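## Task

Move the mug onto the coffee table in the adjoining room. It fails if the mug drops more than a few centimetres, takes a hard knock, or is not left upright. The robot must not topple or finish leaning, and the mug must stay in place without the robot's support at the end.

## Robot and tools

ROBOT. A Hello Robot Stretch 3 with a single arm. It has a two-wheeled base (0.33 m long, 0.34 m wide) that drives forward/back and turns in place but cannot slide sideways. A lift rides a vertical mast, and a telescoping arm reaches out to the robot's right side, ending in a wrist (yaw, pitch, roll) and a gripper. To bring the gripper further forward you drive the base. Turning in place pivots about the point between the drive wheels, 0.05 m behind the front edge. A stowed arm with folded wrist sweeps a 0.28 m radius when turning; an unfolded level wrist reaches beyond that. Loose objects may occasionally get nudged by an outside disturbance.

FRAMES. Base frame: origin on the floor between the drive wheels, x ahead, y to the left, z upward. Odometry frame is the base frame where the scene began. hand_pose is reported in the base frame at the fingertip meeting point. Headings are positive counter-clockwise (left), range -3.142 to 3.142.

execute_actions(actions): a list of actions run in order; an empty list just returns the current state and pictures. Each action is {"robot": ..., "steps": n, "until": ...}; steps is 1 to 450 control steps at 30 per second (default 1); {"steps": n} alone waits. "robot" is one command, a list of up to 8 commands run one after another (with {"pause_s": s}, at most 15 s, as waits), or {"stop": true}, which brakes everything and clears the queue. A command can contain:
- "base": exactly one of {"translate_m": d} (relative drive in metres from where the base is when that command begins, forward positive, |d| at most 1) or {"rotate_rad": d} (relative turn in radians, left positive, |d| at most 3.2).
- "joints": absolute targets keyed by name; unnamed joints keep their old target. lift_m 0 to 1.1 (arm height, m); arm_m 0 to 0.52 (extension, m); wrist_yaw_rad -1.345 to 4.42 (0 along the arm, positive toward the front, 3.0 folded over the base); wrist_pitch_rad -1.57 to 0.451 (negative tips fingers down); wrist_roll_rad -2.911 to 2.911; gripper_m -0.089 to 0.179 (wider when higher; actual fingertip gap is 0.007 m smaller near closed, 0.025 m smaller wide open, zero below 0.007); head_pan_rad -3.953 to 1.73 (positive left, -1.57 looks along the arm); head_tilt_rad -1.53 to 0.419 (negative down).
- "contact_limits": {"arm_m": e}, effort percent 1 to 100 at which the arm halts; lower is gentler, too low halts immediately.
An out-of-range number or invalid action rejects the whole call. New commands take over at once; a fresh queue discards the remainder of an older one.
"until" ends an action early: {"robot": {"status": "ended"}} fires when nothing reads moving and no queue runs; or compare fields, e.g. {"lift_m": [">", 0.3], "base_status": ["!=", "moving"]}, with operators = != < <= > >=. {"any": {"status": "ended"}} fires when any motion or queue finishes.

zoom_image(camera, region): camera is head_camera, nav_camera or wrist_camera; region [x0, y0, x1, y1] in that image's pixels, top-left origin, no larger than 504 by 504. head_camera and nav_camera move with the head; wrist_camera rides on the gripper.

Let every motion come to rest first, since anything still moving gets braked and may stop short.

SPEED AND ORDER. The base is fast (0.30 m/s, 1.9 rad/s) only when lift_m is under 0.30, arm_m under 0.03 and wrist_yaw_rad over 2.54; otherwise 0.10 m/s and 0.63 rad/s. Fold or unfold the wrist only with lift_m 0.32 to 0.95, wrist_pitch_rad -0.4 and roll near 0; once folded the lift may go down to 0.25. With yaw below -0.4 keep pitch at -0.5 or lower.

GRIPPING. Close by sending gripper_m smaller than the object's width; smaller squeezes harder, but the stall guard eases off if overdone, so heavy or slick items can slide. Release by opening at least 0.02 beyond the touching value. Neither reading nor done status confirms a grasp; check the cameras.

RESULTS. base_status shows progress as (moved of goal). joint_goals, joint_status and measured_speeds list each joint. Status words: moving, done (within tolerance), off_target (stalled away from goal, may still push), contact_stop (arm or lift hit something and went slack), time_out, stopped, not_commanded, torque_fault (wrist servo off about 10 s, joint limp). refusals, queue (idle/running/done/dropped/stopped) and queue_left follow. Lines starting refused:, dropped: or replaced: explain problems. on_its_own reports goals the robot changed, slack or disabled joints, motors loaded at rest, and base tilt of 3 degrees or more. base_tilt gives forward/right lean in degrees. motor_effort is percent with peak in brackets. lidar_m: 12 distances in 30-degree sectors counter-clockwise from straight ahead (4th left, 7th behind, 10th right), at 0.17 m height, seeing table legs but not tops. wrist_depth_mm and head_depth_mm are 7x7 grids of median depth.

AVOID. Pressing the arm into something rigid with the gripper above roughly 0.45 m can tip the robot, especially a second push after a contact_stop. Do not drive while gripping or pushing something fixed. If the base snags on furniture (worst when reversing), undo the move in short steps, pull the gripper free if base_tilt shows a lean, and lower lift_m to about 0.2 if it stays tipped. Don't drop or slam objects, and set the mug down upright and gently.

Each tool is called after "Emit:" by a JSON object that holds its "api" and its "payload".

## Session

Emit:
{"api": "execute_actions", "payload": {"actions": []}}

Scene clock: 0.00 s.
robot.base_odometry: x=+0.000 y=+0.000 heading=+0.000 (m, m, rad; robot's odometry frame)
robot.turned_by_wheels: +0.000 (rad since the last result)
robot.turned_by_imu: +0.000 (rad since the last result)
robot.base_tilt: forward=-0.2 right=+1.3 (deg)
robot.lidar_m: 1.47 0.87 0.74 0.74 0.79 0.68 0.68 0.78 1.33 3.03 2.17 1.57
robot.head_depth_mm: 1665 1690 1684 1702 1581 1716 1738 / 1714 1718 1730 1735 1621 1744 1766 / 1754 1744 1757 1773 1636 1787 1805 / 1766 1800 1809 1814 1493 1829 1844 / 1816 1842 1849 1854 1691 1428 1875 / 1776 1763 1733 1711 1611 1589 1663 / 1414 1392 1381 1379 1353 1297 1334
robot.base_status: not_commanded
robot.joint_positions: lift_m=+0.473 arm_m=+0.000 wrist_yaw_rad=+2.906 wrist_pitch_rad=-0.409 wrist_roll_rad=-0.019 gripper_m=+0.037 head_pan_rad=+0.000 head_tilt_rad=-0.008
robot.joint_goals: lift_m=+0.473 arm_m=+0.000 wrist_yaw_rad=+2.906 wrist_pitch_rad=-0.409 wrist_roll_rad=-0.019 gripper_m=+0.037 head_pan_rad=+0.000 head_tilt_rad=-0.008
robot.joint_status: lift_m=not_commanded arm_m=not_commanded wrist_yaw_rad=not_commanded wrist_pitch_rad=not_commanded wrist_roll_rad=not_commanded gripper_m=not_commanded head_pan_rad=not_commanded head_tilt_rad=not_commanded
robot.measured_speeds: translate_m=+0.000 rotate_rad=+0.000 lift_m=+0.000 arm_m=+0.000 wrist_yaw_rad=+0.000 wrist_pitch_rad=+0.000 wrist_roll_rad=+0.000 head_pan_rad=+0.000 head_tilt_rad=+0.000
robot: refusals=0 queue=idle queue_left=0
robot.motor_effort: left_wheel=-1 right_wheel=+0 lift_m=+24 arm_m=+0 wrist_yaw_rad=+0 wrist_pitch_rad=+6 wrist_roll_rad=+0 gripper_m=-1 head_pan_rad=+0 head_tilt_rad=+2 (%)
robot.hand_pose: x=+0.0315 y=+0.0740 z=+0.4873 quat_wxyz=(+0.224, +0.698, +0.064, +0.678) (m; robot's base frame)
robot.wrist_depth_mm: - 739 729 721 723 698 689 / 709 785 812 756 778 779 730 / 744 - 869 856 851 824 795 / 775 - 940 939 943 904 899 / 786 - 949 942 944 954 912 / 750 756 - 783 807 778 785 / 670 668 667 657 646 657 658
pictures: head_camera (sideways: a quarter turn clockwise sets it upright), nav_camera (sideways: a quarter turn counterclockwise sets it upright), wrist_camera
camera_calibration (this result's frames):
head_camera: T_world_to_cam=[[-0.0138971, 0.0336451, -0.999337, 1.32041], [0.0344513, 0.998856, 0.0331498, -0.0433402], [0.99931, -0.0339678, -0.0150404, -0.0281638], [0, 0, 0, 1]] pos_world=[0.0479873, -0.00209117, 1.32054]
nav_camera: T_world_to_cam=[[0.00331886, -0.00993749, 0.999945, -1.2508], [0.0221911, -0.999704, -0.0100087, 0.0645996], [0.999748, 0.0222231, -0.00309736, -0.0415511], [0, 0, 0, 1]] pos_world=[0.0442584, 0.0530741, 1.25125]
wrist_camera: T_world_to_cam=[[0.98421, -0.175453, 0.0233843, -0.0239741], [-0.0698695, -0.506477, -0.859418, 0.500065], [0.162631, 0.844214, -0.510739, 0.34247], [0, 0, 0, 1]] pos_world=[0.0028385, -0.0400528, 0.605238]
Images, in order (width x height): head_camera 896x504, nav_camera 672x504, wrist_camera 644x364.

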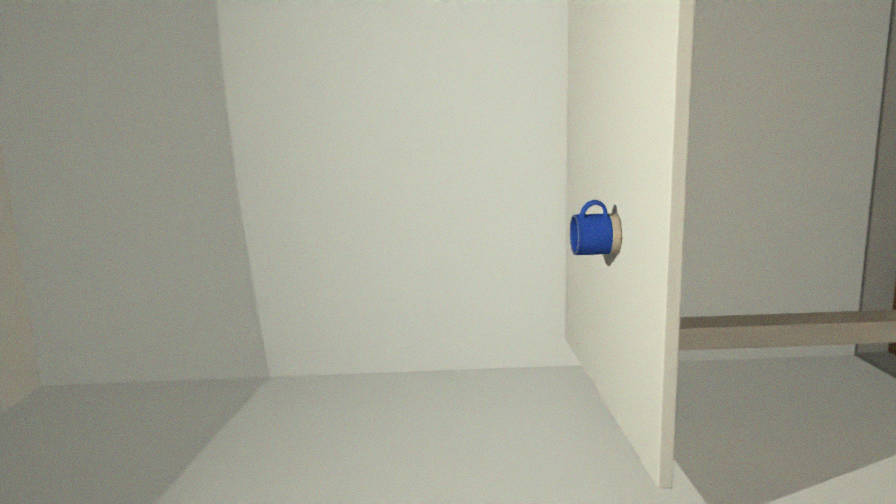

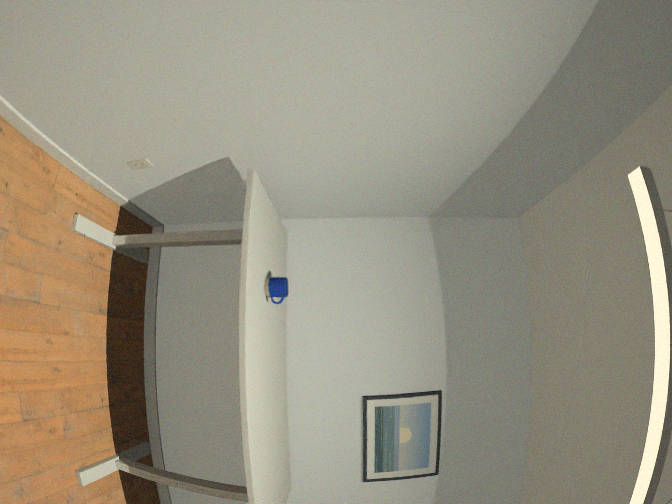

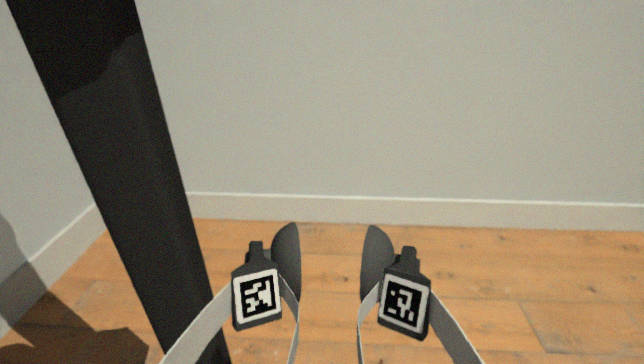

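Emit:
{"api": "zoom_image", "payload": {"camera": "head_camera", "region": [540, 170, 700, 290]}}

Region (540, 170, 700, 290) of head_camera's 896x504 image, scaled by 3.150, with more detail than that image has; it fills the top 378 rows of this view, and the rest is white.

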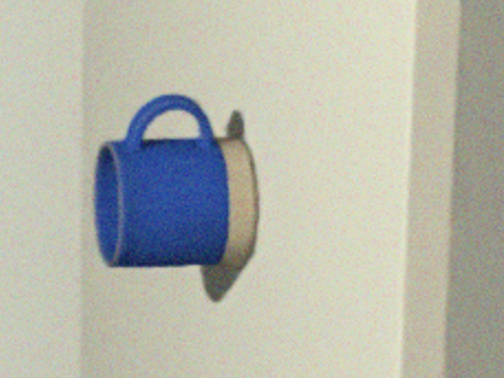

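Emit:
{"api": "execute_actions", "payload": {"actions": [{"robot":{"base":{"rotate_rad":-0.3},"joints":{"lift_m":1.06,"wrist_yaw_rad":1.6,"wrist_pitch_rad":-0.4,"wrist_roll_rad":0,"arm_m":0.05,"head_pan_rad":-2.0,"head_tilt_rad":-0.3}},"steps":100,"until":{"robot":{"base_status":["!=","moving"]}}},{"robot":{"base":{"translate_m":0.45}},"steps":100,"until":{"robot":{"head_pan_rad_status":["!=","moving"]}}}]}}

Emit:
{"api": "execute_actions", "payload": {"actions": [{"robot":{"joints":{"head_pan_rad":0.3,"head_tilt_rad":-0.45,"gripper_m":0.17}},"steps":300,"until":{"robot":{"status":"ended"}}}]}}

Scene clock: 19.33 s.
robot.base_odometry: x=+0.001 y=+0.000 heading=-0.300 (m, m, rad; robot's odometry frame)
robot.turned_by_wheels: -0.300 (rad since the last result)
robot.turned_by_imu: -0.300 (rad since the last result)
robot.base_tilt: forward=+0.8 right=+0.7 (deg)
robot.lidar_m: 1.85 1.11 0.78 0.74 0.76 0.72 0.68 0.69 0.92 2.32 2.77 1.57
robot.head_depth_mm: 774 803 837 872 911 955 1005 / 867 905 947 998 1050 1110 1174 / 986 1046 1101 1168 1238 1314 1375 / 1152 1226 1289 1373 1481 1608 1494 / 1545 1656 1793 1952 2142 1909 1501 / 1908 2023 2170 2321 2472 1924 1507 / 2261 2556 2774 2971 2637 1917 1512
robot.base_status: moving (translate_m +0.0012 of +0.4500)
robot.joint_positions: lift_m=+0.618 arm_m=+0.050 wrist_yaw_rad=+1.603 wrist_pitch_rad=-0.414 wrist_roll_rad=-0.004 gripper_m=+0.037 head_pan_rad=-1.993 head_tilt_rad=-0.296
robot.joint_goals: lift_m=+1.060 arm_m=+0.050 wrist_yaw_rad=+1.600 wrist_pitch_rad=-0.400 wrist_roll_rad=+0.000 gripper_m=+0.037 head_pan_rad=-2.000 head_tilt_rad=-0.300
robot.joint_status: lift_m=moving arm_m=moving wrist_yaw_rad=moving wrist_pitch_rad=moving wrist_roll_rad=moving gripper_m=not_commanded head_pan_rad=done head_tilt_rad=done
robot.measured_speeds: translate_m=+0.017 rotate_rad=+0.000 lift_m=+0.110 arm_m=+0.000 wrist_yaw_rad=+0.000 wrist_pitch_rad=+0.000 wrist_roll_rad=+0.000 head_pan_rad=+0.000 head_tilt_rad=+0.000
robot: refusals=0 queue=running queue_left=0
robot.motor_effort: left_wheel=+6(9) right_wheel=+2(6) lift_m=+30(30) arm_m=+4(4) wrist_yaw_rad=-1(2) wrist_pitch_rad=+5(4) wrist_roll_rad=+2(3) gripper_m=-1(1) head_pan_rad=-4(48) head_tilt_rad=-1(26) (%)
robot.hand_pose: x=+0.2034 y=-0.1875 z=+0.6313 quat_wxyz=(+0.587, +0.597, -0.375, +0.397) (m; robot's base frame)
robot.wrist_depth_mm: - - - - - - - / - - - - - - - / - - - - - - - / - - - - - - - / - - - - - - - / 962 971 - 948 992 961 942 / 840 845 785 802 779 775 794
pictures: head_camera (sideways: a quarter turn clockwise sets it upright), nav_camera (sideways: a quarter turn counterclockwise sets it upright), wrist_camera
camera_calibration (this result's frames):
head_camera: T_world_to_cam=[[0.152731, 0.257972, -0.954004, 1.26], [0.893799, -0.447929, 0.0219686, -0.0340151], [-0.421659, -0.856043, -0.298988, 0.350113], [0, 0, 0, 1]] pos_world=[-0.0144108, -0.0405693, 1.30747]
nav_camera: T_world_to_cam=[[-0.127021, -0.258591, 0.957599, -1.1945], [-0.919515, 0.392732, -0.0159155, 0.0780291], [-0.371965, -0.882549, -0.287664, 0.337235], [0, 0, 0, 1]] pos_world=[0.0454617, -0.0419056, 1.24211]
wrist_camera: T_world_to_cam=[[0.0853232, -0.996308, 0.00947447, -0.204793], [-0.511986, -0.0519999, -0.857418, 0.67728], [0.854746, 0.0683069, -0.514533, 0.324998], [0, 0, 0, 1]] pos_world=[0.0864411, -0.191018, 0.749874]
Images, in order (width x height): head_camera 896x504, nav_camera 672x504, wrist_camera 644x364.

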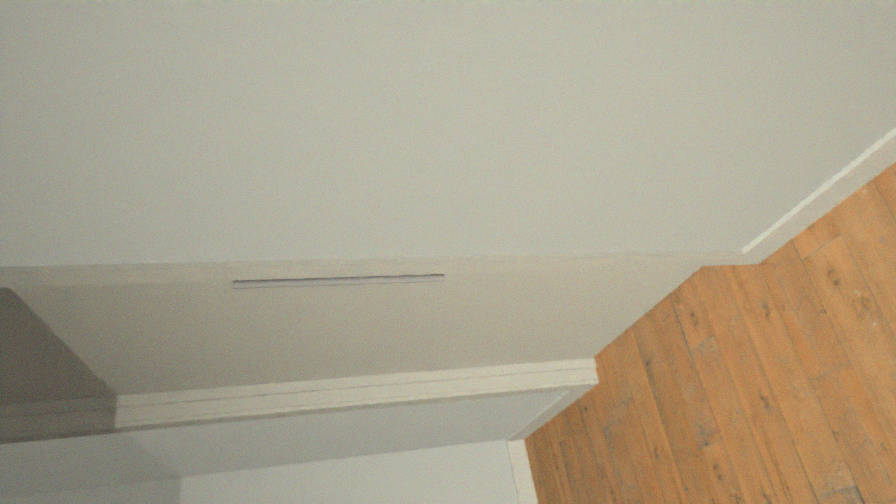

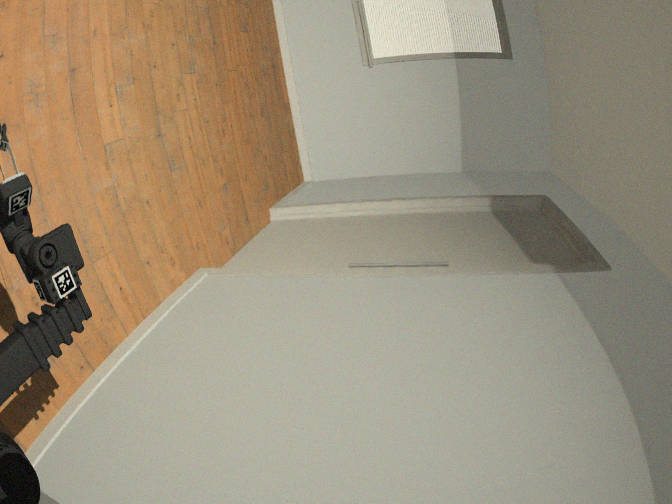

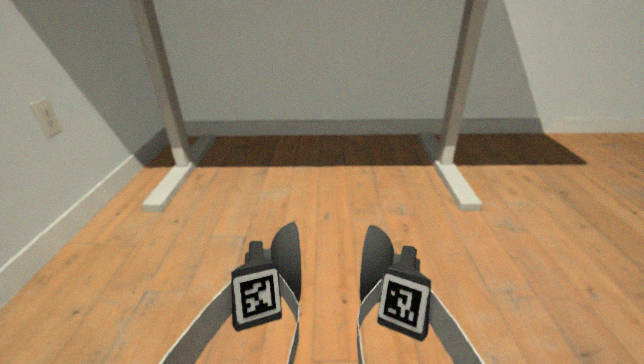

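Scene clock: 25.10 s.
robot.base_odometry: x=+0.430 y=-0.133 heading=-0.300 (m, m, rad; robot's odometry frame)
robot.turned_by_wheels: +0.000 (rad since the last result)
robot.turned_by_imu: +0.004 (rad since the last result)
robot.base_tilt: forward=-0.2 right=+1.4 (deg)
robot.lidar_m: 1.40 1.07 0.80 0.76 0.78 1.03 1.13 1.16 1.53 3.01 2.10 1.18
robot.head_depth_mm: 1116 1205 1247 774 1561 1602 1329 / 1134 1227 1259 774 1595 1611 1332 / 1157 1246 1259 778 1635 1618 1337 / 1178 1271 1263 776 1678 1626 1341 / 1201 1298 1272 782 1736 1631 1343 / 1222 1322 1282 783 1679 1431 1337 / 1243 1338 1333 786 1481 1531 1340
robot.base_status: done (translate_m +0.4500 of +0.4500)
robot.joint_positions: lift_m=+1.060 arm_m=+0.050 wrist_yaw_rad=+1.603 wrist_pitch_rad=-0.414 wrist_roll_rad=-0.004 gripper_m=+0.170 head_pan_rad=+0.293 head_tilt_rad=-0.444
robot.joint_goals: lift_m=+1.060 arm_m=+0.050 wrist_yaw_rad=+1.600 wrist_pitch_rad=-0.400 wrist_roll_rad=+0.000 gripper_m=+0.170 head_pan_rad=+0.300 head_tilt_rad=-0.450
robot.joint_status: lift_m=done arm_m=done wrist_yaw_rad=done wrist_pitch_rad=done wrist_roll_rad=done gripper_m=done head_pan_rad=done head_tilt_rad=done
robot.measured_speeds: translate_m=+0.000 rotate_rad=+0.000 lift_m=+0.000 arm_m=+0.000 wrist_yaw_rad=+0.000 wrist_pitch_rad=+0.000 wrist_roll_rad=+0.000 head_pan_rad=+0.000 head_tilt_rad=+0.000
robot: refusals=0 queue=done queue_left=0
robot.motor_effort: left_wheel=+2(8) right_wheel=-2(5) lift_m=+29(30) arm_m=+3(2) wrist_yaw_rad=-3(1) wrist_pitch_rad=+5(4) wrist_roll_rad=+2(2) gripper_m=+0(85) head_pan_rad=+6(54) head_tilt_rad=-3(17) (%)
robot.hand_pose: x=+0.2034 y=-0.1876 z=+1.0733 quat_wxyz=(+0.587, +0.597, -0.375, +0.397) (m; robot's base frame)
robot.wrist_depth_mm: - - - - - - - / - 923 - - - 968 - / 667 662 644 655 633 620 612 / - - - - - - - / - - - - - - - / - - - - - - - / - - - - - - -
pictures: head_camera (sideways: a quarter turn clockwise sets it upright), nav_camera (sideways: a quarter turn counterclockwise sets it upright), wrist_camera
camera_calibration (this result's frames):
head_camera: T_world_to_cam=[[-0.426388, -0.093421, -0.899703, 1.19266], [-0.245041, 0.969389, 0.0154733, -0.0186085], [0.870717, 0.227062, -0.436228, 0.52083], [0, 0, 0, 1]] pos_world=[0.0504812, 0.0111977, 1.30053]
nav_camera: T_world_to_cam=[[0.410613, 0.113426, 0.904727, -1.12877], [0.303798, -0.952558, -0.0184569, 0.0738722], [0.859711, 0.282433, -0.425591, 0.509219], [0, 0, 0, 1]] pos_world=[0.00326282, 0.054579, 1.23931]
wrist_camera: T_world_to_cam=[[0.0852409, -0.996315, 0.00947035, -0.20898], [-0.512057, -0.0519593, -0.857379, 1.05616], [0.854712, 0.0682344, -0.514599, 0.552453], [0, 0, 0, 1]] pos_world=[0.0864409, -0.191029, 1.1918]
Images, in order (width x height): head_camera 896x504, nav_camera 672x504, wrist_camera 644x364.

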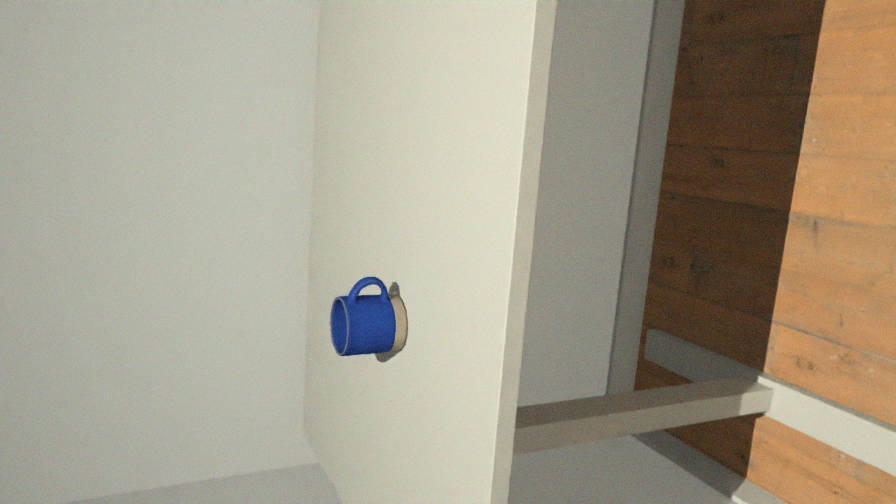

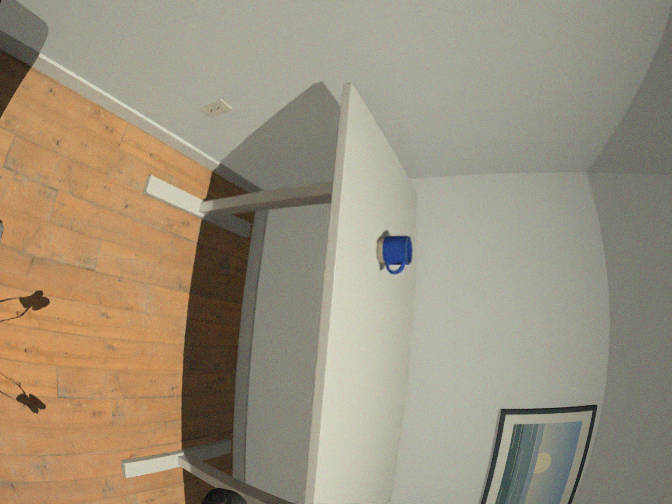

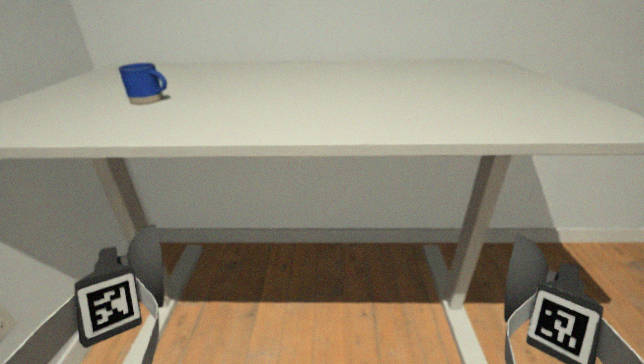

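Emit:
{"api": "zoom_image", "payload": {"camera": "head_camera", "region": [310, 260, 430, 380]}}

Region (310, 260, 430, 380) of head_camera's 896x504 image, scaled by 4.200, with more detail than that image has.

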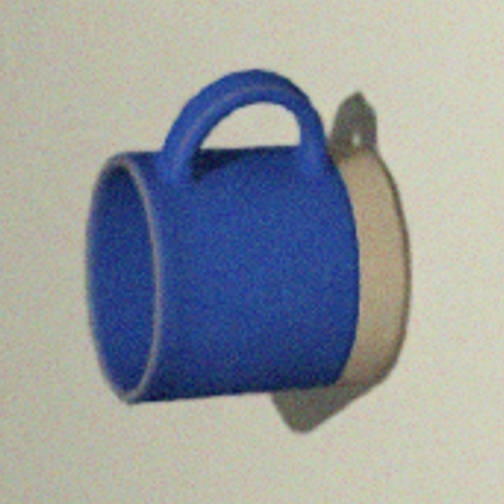

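Emit:
{"api": "execute_actions", "payload": {"actions": [{"robot":{"base":{"translate_m":0.25},"joints":{"lift_m":1.0,"wrist_yaw_rad":1.55,"arm_m":0.15,"head_pan_rad":-1.0,"head_tilt_rad":-0.6}},"steps":200,"until":{"robot":{"base_status":["!=","moving"]}}},{"robot":{"base":{"rotate_rad":1.45},"joints":{"arm_m":0.41}},"steps":200,"until":{"robot":{"status":"ended"}}}]}}

Scene clock: 49.90 s.
robot.base_odometry: x=+0.669 y=-0.207 heading=+1.150 (m, m, rad; robot's odometry frame)
robot.turned_by_wheels: +1.450 (rad since the last result)
robot.turned_by_imu: +1.459 (rad since the last result)
robot.base_tilt: forward=-0.2 right=+1.3 (deg)
robot.lidar_m: 0.77 0.78 0.95 1.37 1.38 1.69 3.00 2.02 0.98 1.15 0.89 0.85
robot.head_depth_mm: 920 1010 865 594 466 1402 1221 / 952 1044 822 571 466 1438 1217 / 985 1067 820 571 482 1438 1223 / 1017 1109 742 596 497 1434 1225 / 1045 1137 705 595 513 1404 1222 / 1087 1185 822 597 1127 1336 1217 / 1050 1105 823 596 1308 1365 1213
robot.base_status: done (rotate_rad +1.4499 of +1.4500)
robot.joint_positions: lift_m=+1.000 arm_m=+0.410 wrist_yaw_rad=+1.551 wrist_pitch_rad=-0.415 wrist_roll_rad=-0.004 gripper_m=+0.170 head_pan_rad=-0.993 head_tilt_rad=-0.593
robot.joint_goals: lift_m=+1.000 arm_m=+0.410 wrist_yaw_rad=+1.550 wrist_pitch_rad=-0.400 wrist_roll_rad=+0.000 gripper_m=+0.170 head_pan_rad=-1.000 head_tilt_rad=-0.600
robot.joint_status: lift_m=done arm_m=done wrist_yaw_rad=done wrist_pitch_rad=done wrist_roll_rad=done gripper_m=done head_pan_rad=done head_tilt_rad=done
robot.measured_speeds: translate_m=+0.000 rotate_rad=+0.000 lift_m=+0.000 arm_m=+0.000 wrist_yaw_rad=+0.000 wrist_pitch_rad=+0.000 wrist_roll_rad=+0.000 head_pan_rad=+0.000 head_tilt_rad=+0.000
robot: refusals=0 queue=done queue_left=0
robot.motor_effort: left_wheel=-3(7) right_wheel=+3(8) lift_m=+20(29) arm_m=+3(3) wrist_yaw_rad=-1(2) wrist_pitch_rad=+6(6) wrist_roll_rad=+3(2) gripper_m=-1(1) head_pan_rad=-4(53) head_tilt_rad=-3(19) (%)
robot.hand_pose: x=+0.2034 y=-0.5592 z=+1.0136 quat_wxyz=(+0.597, +0.587, -0.391, +0.382) (m; robot's base frame)
robot.wrist_depth_mm: 665 668 705 734 773 763 575 / 702 720 759 789 811 733 589 / 758 583 490 301 473 470 469 / 835 362 355 319 343 340 340 / 296 290 281 275 274 272 271 / 237 230 230 228 227 225 224 / 191 193 195 194 194 191 196
pictures: head_camera (sideways: a quarter turn clockwise sets it upright), nav_camera (sideways: a quarter turn counterclockwise sets it upright), wrist_camera
camera_calibration (this result's frames):
head_camera: T_world_to_cam=[[-0.279461, 0.490362, -0.825498, 1.09499], [0.862469, 0.506036, 0.00861803, -0.0164371], [0.421957, -0.709558, -0.56434, 0.690258], [0, 0, 0, 1]] pos_world=[0.0289245, -0.0388463, 1.29359]
nav_camera: T_world_to_cam=[[0.294689, -0.470309, 0.831846, -1.03301], [-0.830414, -0.556765, -0.0206017, 0.0835794], [0.472832, -0.684706, -0.554624, 0.679472], [0, 0, 0, 1]] pos_world=[0.0525467, 0.0259382, 1.23788]
wrist_camera: T_world_to_cam=[[0.0335338, -0.999393, 0.00944893, -0.569873], [-0.514402, -0.0253646, -0.857174, 1.00085], [0.856893, 0.0238837, -0.514941, 0.522203], [0, 0, 0, 1]] pos_world=[0.0864767, -0.556613, 1.13219]
Images, in order (width x height): head_camera 896x504, nav_camera 672x504, wrist_camera 644x364.

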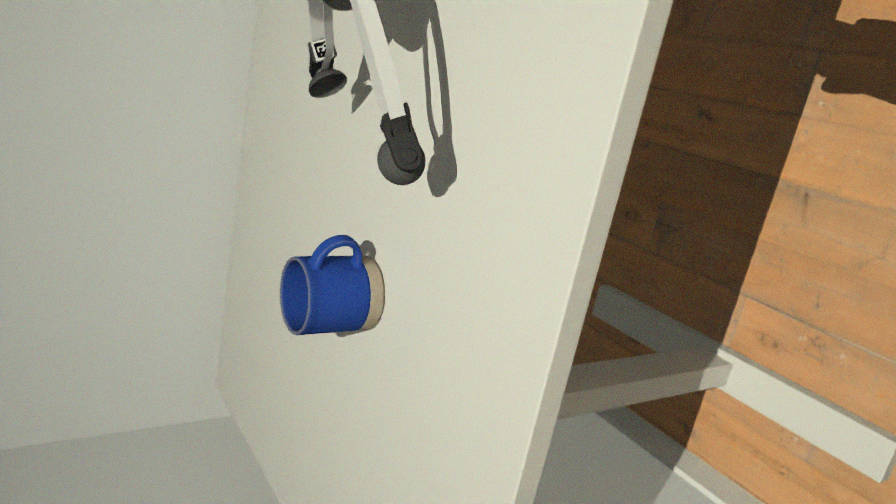

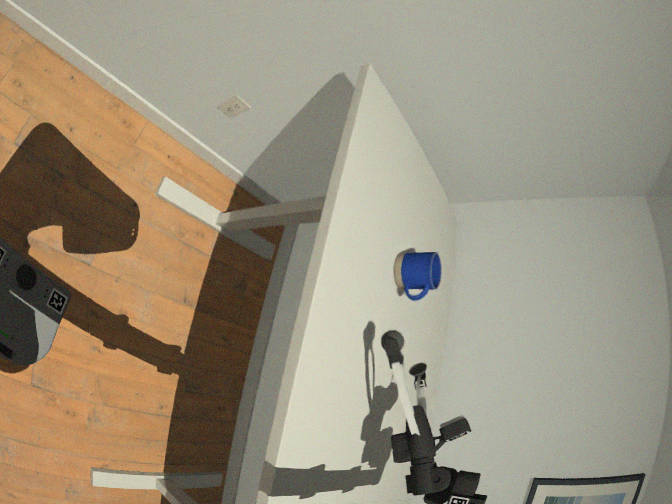

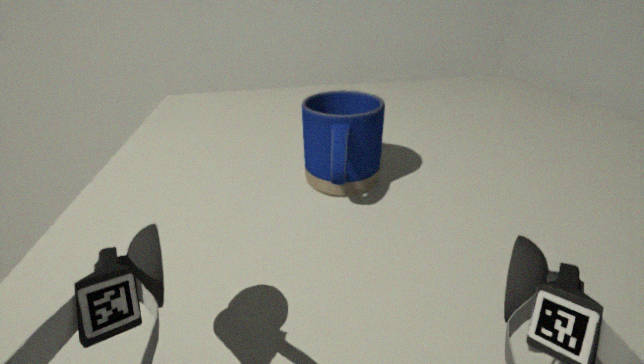

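Emit:
{"api": "execute_actions", "payload": {"actions": [{"robot":{"base":{"translate_m":0.15},"joints":{"lift_m":0.987,"arm_m":0.423,"head_pan_rad":-1.2}},"steps":200,"until":{"robot":{"status":"ended"}}}]}}

Scene clock: 54.00 s.
robot.base_odometry: x=+0.730 y=-0.070 heading=+1.150 (m, m, rad; robot's odometry frame)
robot.turned_by_wheels: +0.000 (rad since the last result)
robot.turned_by_imu: +0.001 (rad since the last result)
robot.base_tilt: forward=-0.1 right=+1.3 (deg)
robot.lidar_m: 0.62 0.63 0.77 1.40 1.41 1.72 3.15 1.97 1.07 1.13 0.77 0.69
robot.head_depth_mm: 902 993 759 593 466 1373 1217 / 913 998 869 593 466 1365 1220 / 926 1023 867 594 466 1399 1225 / 940 1039 779 572 466 1398 1224 / 954 1052 780 594 466 1432 1225 / 972 1061 824 596 467 1208 1196 / 982 1082 824 596 482 1369 1229
robot.base_status: done (translate_m +0.1500 of +0.1500)
robot.joint_positions: lift_m=+0.987 arm_m=+0.423 wrist_yaw_rad=+1.551 wrist_pitch_rad=-0.415 wrist_roll_rad=-0.004 gripper_m=+0.170 head_pan_rad=-1.193 head_tilt_rad=-0.593
robot.joint_goals: lift_m=+0.987 arm_m=+0.423 wrist_yaw_rad=+1.550 wrist_pitch_rad=-0.400 wrist_roll_rad=+0.000 gripper_m=+0.170 head_pan_rad=-1.200 head_tilt_rad=-0.600
robot.joint_status: lift_m=done arm_m=done wrist_yaw_rad=done wrist_pitch_rad=done wrist_roll_rad=done gripper_m=done head_pan_rad=done head_tilt_rad=done
robot.measured_speeds: translate_m=+0.000 rotate_rad=+0.000 lift_m=+0.000 arm_m=+0.000 wrist_yaw_rad=+0.000 wrist_pitch_rad=+0.000 wrist_roll_rad=+0.000 head_pan_rad=+0.000 head_tilt_rad=+0.000
robot: refusals=0 queue=done queue_left=0
robot.motor_effort: left_wheel=-4(5) right_wheel=+4(8) lift_m=+20(20) arm_m=+3(5) wrist_yaw_rad=-1(0) wrist_pitch_rad=+6(6) wrist_roll_rad=+2(3) gripper_m=+1(0) head_pan_rad=-5(30) head_tilt_rad=-3(3) (%)
robot.hand_pose: x=+0.2034 y=-0.5722 z=+1.0006 quat_wxyz=(+0.597, +0.587, -0.391, +0.382) (m; robot's base frame)
robot.wrist_depth_mm: 522 541 573 579 611 637 549 / 560 589 612 635 655 671 546 / 617 462 455 439 436 425 423 / 357 333 329 214 293 318 316 / 264 267 259 146 244 253 249 / 219 214 213 166 202 208 206 / - 179 182 173 179 176 180
pictures: head_camera (sideways: a quarter turn clockwise sets it upright), nav_camera (sideways: a quarter turn counterclockwise sets it upright), wrist_camera
camera_calibration (this result's frames):
head_camera: T_world_to_cam=[[-0.176633, 0.536054, -0.825498, 1.09436], [0.945713, 0.32489, 0.00861803, -0.0169449], [0.272815, -0.779161, -0.56434, 0.691168], [0, 0, 0, 1]] pos_world=[0.0207649, -0.042602, 1.29359]
nav_camera: T_world_to_cam=[[0.195537, -0.519421, 0.831846, -1.03241], [-0.924358, -0.38097, -0.0206017, 0.0841524], [0.327609, -0.764895, -0.554624, 0.680358], [0, 0, 0, 1]] pos_world=[0.0567691, 0.016209, 1.23788]
wrist_camera: T_world_to_cam=[[0.0335338, -0.999393, 0.00944885, -0.582729], [-0.514402, -0.0253645, -0.857174, 0.989382], [0.856893, 0.0238837, -0.514941, 0.515822], [0, 0, 0, 1]] pos_world=[0.0864767, -0.5696, 1.1192]
Images, in order (width x height): head_camera 896x504, nav_camera 672x504, wrist_camera 644x364.

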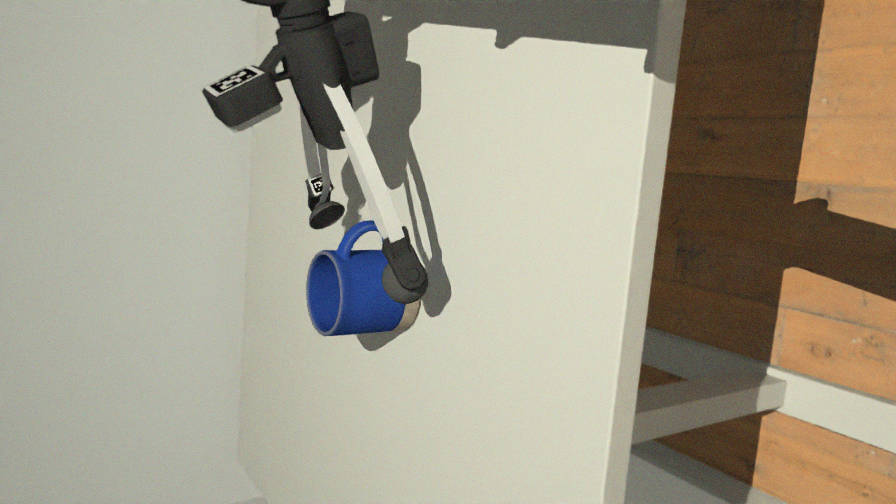

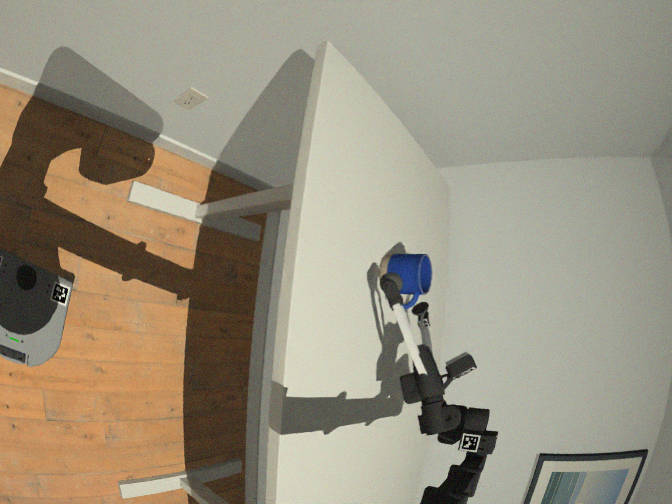

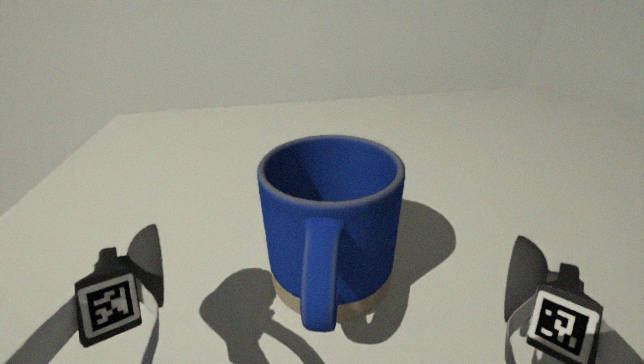

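Emit:
{"api": "execute_actions", "payload": {"actions": [{"robot":[{"base":{"translate_m":0.045},"joints":{"gripper_m":0.14}},{"joints":{"gripper_m":0.02}}],"steps":200,"until":{"robot":{"status":"ended"}}}]}}

Scene clock: 60.57 s.
robot.base_odometry: x=+0.748 y=-0.029 heading=+1.150 (m, m, rad; robot's odometry frame)
robot.turned_by_wheels: +0.000 (rad since the last result)
robot.turned_by_imu: +0.002 (rad since the last result)
robot.base_tilt: forward=-0.1 right=+1.3 (deg)
robot.lidar_m: 0.58 0.59 0.71 1.39 1.42 1.73 3.20 1.95 1.10 1.12 0.74 0.64
robot.head_depth_mm: 895 985 847 593 466 1333 1221 / 907 989 866 593 465 1369 1219 / 920 1018 869 596 466 1362 1215 / 934 1036 847 596 467 1406 1218 / 944 1050 823 596 467 1399 1220 / 960 1052 824 595 467 1149 1198 / 976 1075 826 597 467 1325 1221
robot.base_status: done (translate_m +0.0450 of +0.0450)
robot.joint_positions: lift_m=+0.987 arm_m=+0.423 wrist_yaw_rad=+1.551 wrist_pitch_rad=-0.424 wrist_roll_rad=-0.004 gripper_m=+0.021 head_pan_rad=-1.193 head_tilt_rad=-0.593
robot.joint_goals: lift_m=+0.987 arm_m=+0.423 wrist_yaw_rad=+1.550 wrist_pitch_rad=-0.400 wrist_roll_rad=+0.000 gripper_m=+0.020 head_pan_rad=-1.200 head_tilt_rad=-0.600
robot.joint_status: lift_m=done arm_m=done wrist_yaw_rad=done wrist_pitch_rad=done wrist_roll_rad=done gripper_m=done head_pan_rad=done head_tilt_rad=done
robot.measured_speeds: translate_m=+0.000 rotate_rad=+0.000 lift_m=+0.000 arm_m=+0.000 wrist_yaw_rad=+0.000 wrist_pitch_rad=+0.000 wrist_roll_rad=+0.000 head_pan_rad=+0.000 head_tilt_rad=+0.000
robot: refusals=0 queue=done queue_left=0
robot.motor_effort: left_wheel=-3(6) right_wheel=+2(10) lift_m=+20(21) arm_m=+3(3) wrist_yaw_rad=-1(1) wrist_pitch_rad=+9(9) wrist_roll_rad=+3(2) gripper_m=-21(97) head_pan_rad=-4(4) head_tilt_rad=-3(3) (%)
robot.hand_pose: x=+0.2022 y=-0.5722 z=+0.9984 quat_wxyz=(+0.599, +0.589, -0.388, +0.379) (m; robot's base frame)
robot.wrist_depth_mm: 492 499 525 554 569 588 528 / 522 545 573 585 619 643 517 / 571 443 442 431 425 422 420 / 325 324 319 167 309 307 304 / 256 257 165 179 164 246 245 / 211 209 111 102 107 206 203 / 179 180 168 101 133 172 173
pictures: head_camera (sideways: a quarter turn clockwise sets it upright), nav_camera (sideways: a quarter turn counterclockwise sets it upright), wrist_camera
camera_calibration (this result's frames):
head_camera: T_world_to_cam=[[-0.176625, 0.536057, -0.825498, 1.09436], [0.945718, 0.324875, 0.00861802, -0.0169449], [0.272804, -0.779165, -0.56434, 0.691168], [0, 0, 0, 1]] pos_world=[0.0207643, -0.0426022, 1.29359]
nav_camera: T_world_to_cam=[[0.195529, -0.519424, 0.831846, -1.0324], [-0.924364, -0.380956, -0.0206017, 0.0841525], [0.327597, -0.7649, -0.554624, 0.680358], [0, 0, 0, 1]] pos_world=[0.0567693, 0.0162083, 1.23788]
wrist_camera: T_world_to_cam=[[0.0336222, -0.999395, 0.00894174, -0.582161], [-0.522565, -0.0252054, -0.852227, 0.983696], [0.851936, 0.0239811, -0.523096, 0.524935], [0, 0, 0, 1]] pos_world=[0.0864073, -0.569602, 1.11813]
Images, in order (width x height): head_camera 896x504, nav_camera 672x504, wrist_camera 644x364.

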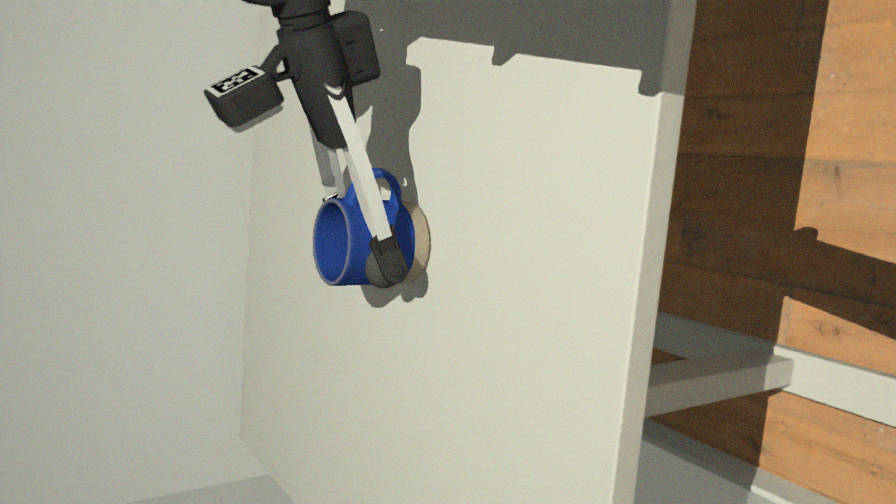

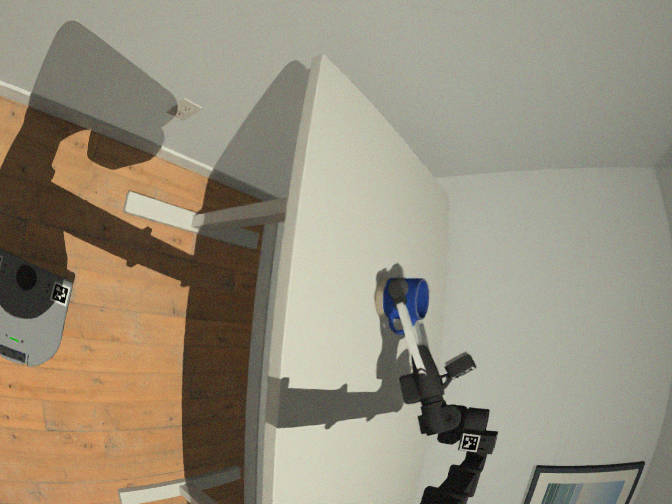

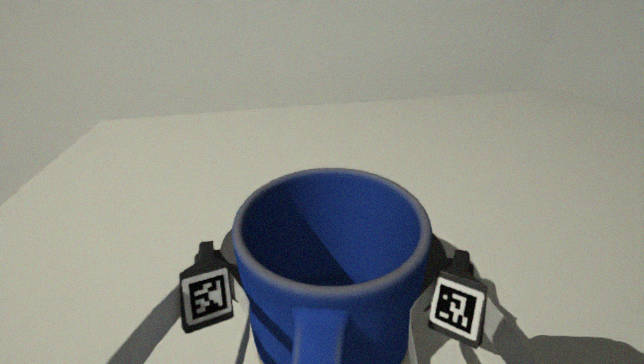

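Emit:
{"api": "execute_actions", "payload": {"actions": [{"robot":[{"joints":{"gripper_m":0.0}},{"joints":{"lift_m":1.02}}],"steps":200,"until":{"robot":{"status":"ended"}}}]}}

Scene clock: 63.10 s.
robot.base_odometry: x=+0.748 y=-0.029 heading=+1.150 (m, m, rad; robot's odometry frame)
robot.turned_by_wheels: +0.000 (rad since the last result)
robot.turned_by_imu: +0.001 (rad since the last result)
robot.base_tilt: forward=-0.2 right=+1.2 (deg)
robot.lidar_m: 0.58 0.58 0.71 1.39 1.41 1.73 3.20 1.96 1.10 1.12 0.74 0.64
robot.head_depth_mm: 896 970 739 594 465 1335 1218 / 908 989 760 593 466 1363 1224 / 924 1017 740 594 466 1365 1223 / 937 1034 617 591 466 1393 1219 / 947 1050 823 595 467 1402 1224 / 965 1053 822 595 466 1150 1198 / 980 1077 822 597 468 1333 1219
robot.base_status: done (translate_m +0.0450 of +0.0450)
robot.joint_positions: lift_m=+1.020 arm_m=+0.423 wrist_yaw_rad=+1.551 wrist_pitch_rad=-0.440 wrist_roll_rad=-0.004 gripper_m=+0.004 head_pan_rad=-1.193 head_tilt_rad=-0.593
robot.joint_goals: lift_m=+1.020 arm_m=+0.423 wrist_yaw_rad=+1.550 wrist_pitch_rad=-0.400 wrist_roll_rad=+0.000 gripper_m=+0.003 head_pan_rad=-1.200 head_tilt_rad=-0.600
robot.joint_status: lift_m=done arm_m=done wrist_yaw_rad=done wrist_pitch_rad=done wrist_roll_rad=done gripper_m=done head_pan_rad=done head_tilt_rad=done
robot.measured_speeds: translate_m=+0.000 rotate_rad=+0.000 lift_m=+0.000 arm_m=+0.000 wrist_yaw_rad=+0.000 wrist_pitch_rad=+0.000 wrist_roll_rad=+0.000 head_pan_rad=+0.000 head_tilt_rad=+0.000
robot: refusals=0 queue=done queue_left=0
robot.motor_effort: left_wheel=-3(3) right_wheel=+4(3) lift_m=+31(33) arm_m=+3(4) wrist_yaw_rad=-2(0) wrist_pitch_rad=+15(15) wrist_roll_rad=+2(2) gripper_m=-26(98) head_pan_rad=-5(4) head_tilt_rad=-4(3) (%)
robot.hand_pose: x=+0.2002 y=-0.5721 z=+1.0275 quat_wxyz=(+0.602, +0.592, -0.383, +0.374) (m; robot's base frame)
robot.wrist_depth_mm: 480 508 536 556 574 596 525 / 529 551 579 609 624 640 539 / 567 579 498 488 486 478 468 / 609 372 370 166 361 358 353 / 302 296 165 180 161 287 283 / 247 247 111 101 107 239 237 / 212 211 197 100 133 203 204
pictures: head_camera (sideways: a quarter turn clockwise sets it upright), nav_camera (sideways: a quarter turn counterclockwise sets it upright), wrist_camera
camera_calibration (this result's frames):
head_camera: T_world_to_cam=[[-0.176623, 0.536057, -0.825498, 1.09436], [0.945719, 0.324872, 0.00861803, -0.0169449], [0.272801, -0.779166, -0.56434, 0.691168], [0, 0, 0, 1]] pos_world=[0.0207641, -0.0426023, 1.29359]
nav_camera: T_world_to_cam=[[0.195527, -0.519424, 0.831846, -1.0324], [-0.924365, -0.380953, -0.0206017, 0.0841525], [0.327595, -0.764901, -0.554624, 0.680358], [0, 0, 0, 1]] pos_world=[0.0567694, 0.0162081, 1.23788]
wrist_camera: T_world_to_cam=[[0.0337499, -0.999397, 0.00810348, -0.58148], [-0.53571, -0.0249348, -0.844034, 1.00178], [0.843727, 0.0241449, -0.536229, 0.557068], [0, 0, 0, 1]] pos_world=[0.0862736, -0.569601, 1.14896]
Images, in order (width x height): head_camera 896x504, nav_camera 672x504, wrist_camera 644x364.

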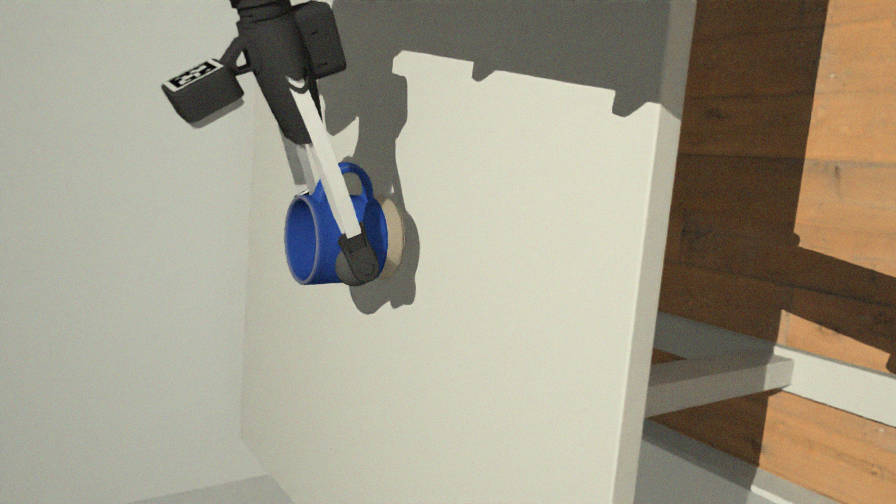

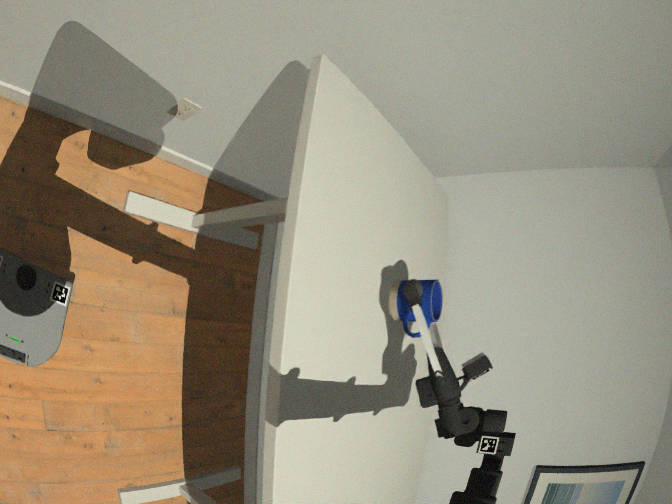

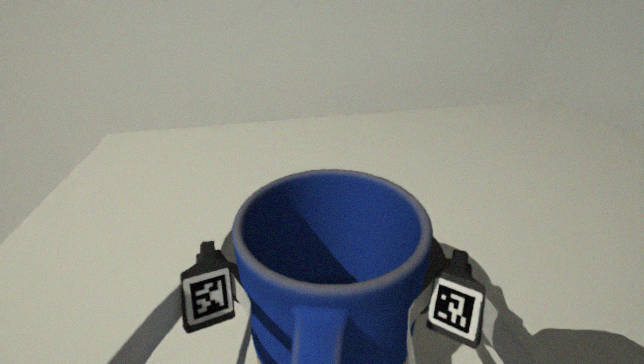

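Emit:
{"api": "execute_actions", "payload": {"actions": []}}

Scene clock: 64.03 s.
robot.base_odometry: x=+0.748 y=-0.029 heading=+1.150 (m, m, rad; robot's odometry frame)
robot.turned_by_wheels: +0.000 (rad since the last result)
robot.turned_by_imu: +0.000 (rad since the last result)
robot.base_tilt: forward=-0.2 right=+1.3 (deg)
robot.lidar_m: 0.58 0.59 0.71 1.39 1.41 1.73 3.21 1.96 1.10 1.12 0.73 0.64
robot.head_depth_mm: 895 973 738 595 466 1331 1221 / 907 987 760 596 466 1369 1221 / 919 1021 738 595 466 1360 1220 / 934 1030 618 592 466 1406 1219 / 949 1051 821 597 466 1406 1226 / 962 1055 824 597 467 1145 1196 / 976 1072 821 597 467 1334 1223
robot.base_status: done (translate_m +0.0450 of +0.0450)
robot.joint_positions: lift_m=+1.020 arm_m=+0.423 wrist_yaw_rad=+1.551 wrist_pitch_rad=-0.440 wrist_roll_rad=-0.004 gripper_m=+0.010 head_pan_rad=-1.193 head_tilt_rad=-0.593
robot.joint_goals: lift_m=+1.020 arm_m=+0.423 wrist_yaw_rad=+1.550 wrist_pitch_rad=-0.400 wrist_roll_rad=+0.000 gripper_m=+0.009 head_pan_rad=-1.200 head_tilt_rad=-0.600
robot.joint_status: lift_m=done arm_m=done wrist_yaw_rad=done wrist_pitch_rad=done wrist_roll_rad=done gripper_m=done head_pan_rad=done head_tilt_rad=done
robot.measured_speeds: translate_m=+0.000 rotate_rad=+0.000 lift_m=+0.000 arm_m=+0.000 wrist_yaw_rad=+0.000 wrist_pitch_rad=+0.000 wrist_roll_rad=+0.000 head_pan_rad=+0.000 head_tilt_rad=+0.000
robot: refusals=0 queue=done queue_left=0
robot.on_its_own: gripper_m is held at +0.009, not at your +0.000, by its stall guard, which is still easing
robot.motor_effort: left_wheel=-3(3) right_wheel=+2(3) lift_m=+31(31) arm_m=+4(3) wrist_yaw_rad=+0(1) wrist_pitch_rad=+15(15) wrist_roll_rad=+3(3) gripper_m=-23(26) head_pan_rad=-4(5) head_tilt_rad=-4(4) (%)
robot.hand_pose: x=+0.2002 y=-0.5721 z=+1.0275 quat_wxyz=(+0.602, +0.592, -0.383, +0.374) (m; robot's base frame)
robot.wrist_depth_mm: 489 505 538 553 575 596 539 / 529 557 582 597 628 652 540 / 588 568 504 497 484 482 470 / 621 370 371 166 363 360 359 / 300 295 166 179 164 286 286 / 245 247 111 101 107 239 237 / 211 211 197 100 133 204 203
pictures: head_camera (sideways: a quarter turn clockwise sets it upright), nav_camera (sideways: a quarter turn counterclockwise sets it upright), wrist_camera
camera_calibration (this result's frames):
head_camera: T_world_to_cam=[[-0.176623, 0.536058, -0.825498, 1.09436], [0.945719, 0.324872, 0.00861802, -0.0169449], [0.272801, -0.779166, -0.56434, 0.691168], [0, 0, 0, 1]] pos_world=[0.0207641, -0.0426023, 1.29359]
nav_camera: T_world_to_cam=[[0.195527, -0.519424, 0.831846, -1.0324], [-0.924365, -0.380953, -0.0206017, 0.0841525], [0.327595, -0.764901, -0.554624, 0.680358], [0, 0, 0, 1]] pos_world=[0.0567694, 0.0162081, 1.23788]
wrist_camera: T_world_to_cam=[[0.0337501, -0.999397, 0.00810349, -0.58148], [-0.53571, -0.0249349, -0.844034, 1.00178], [0.843728, 0.0241451, -0.536228, 0.557068], [0, 0, 0, 1]] pos_world=[0.0862736, -0.569601, 1.14896]
Images, in order (width x height): head_camera 896x504, nav_camera 672x504, wrist_camera 644x364.

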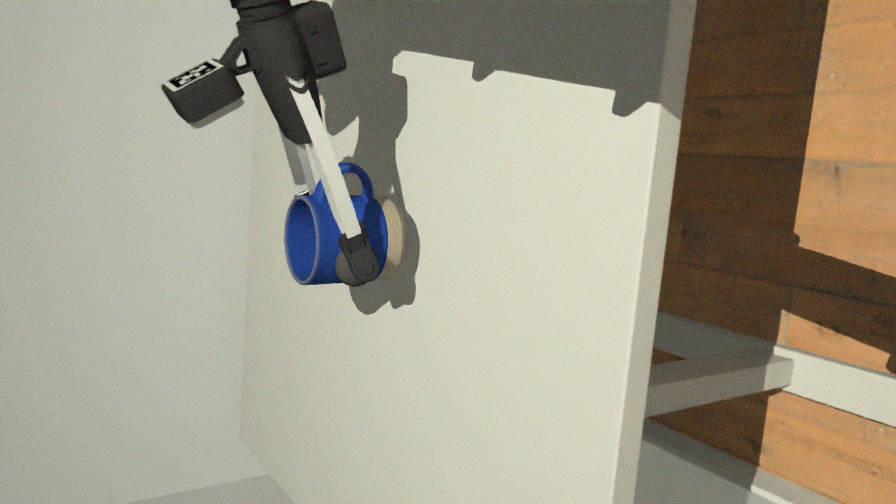

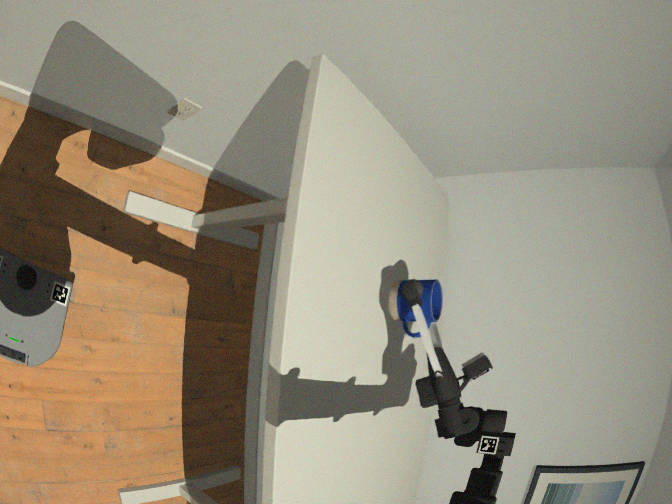

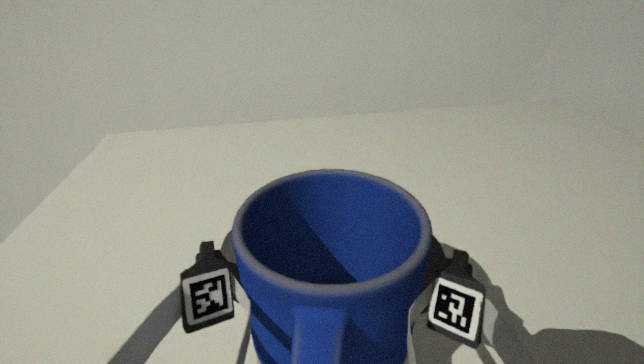

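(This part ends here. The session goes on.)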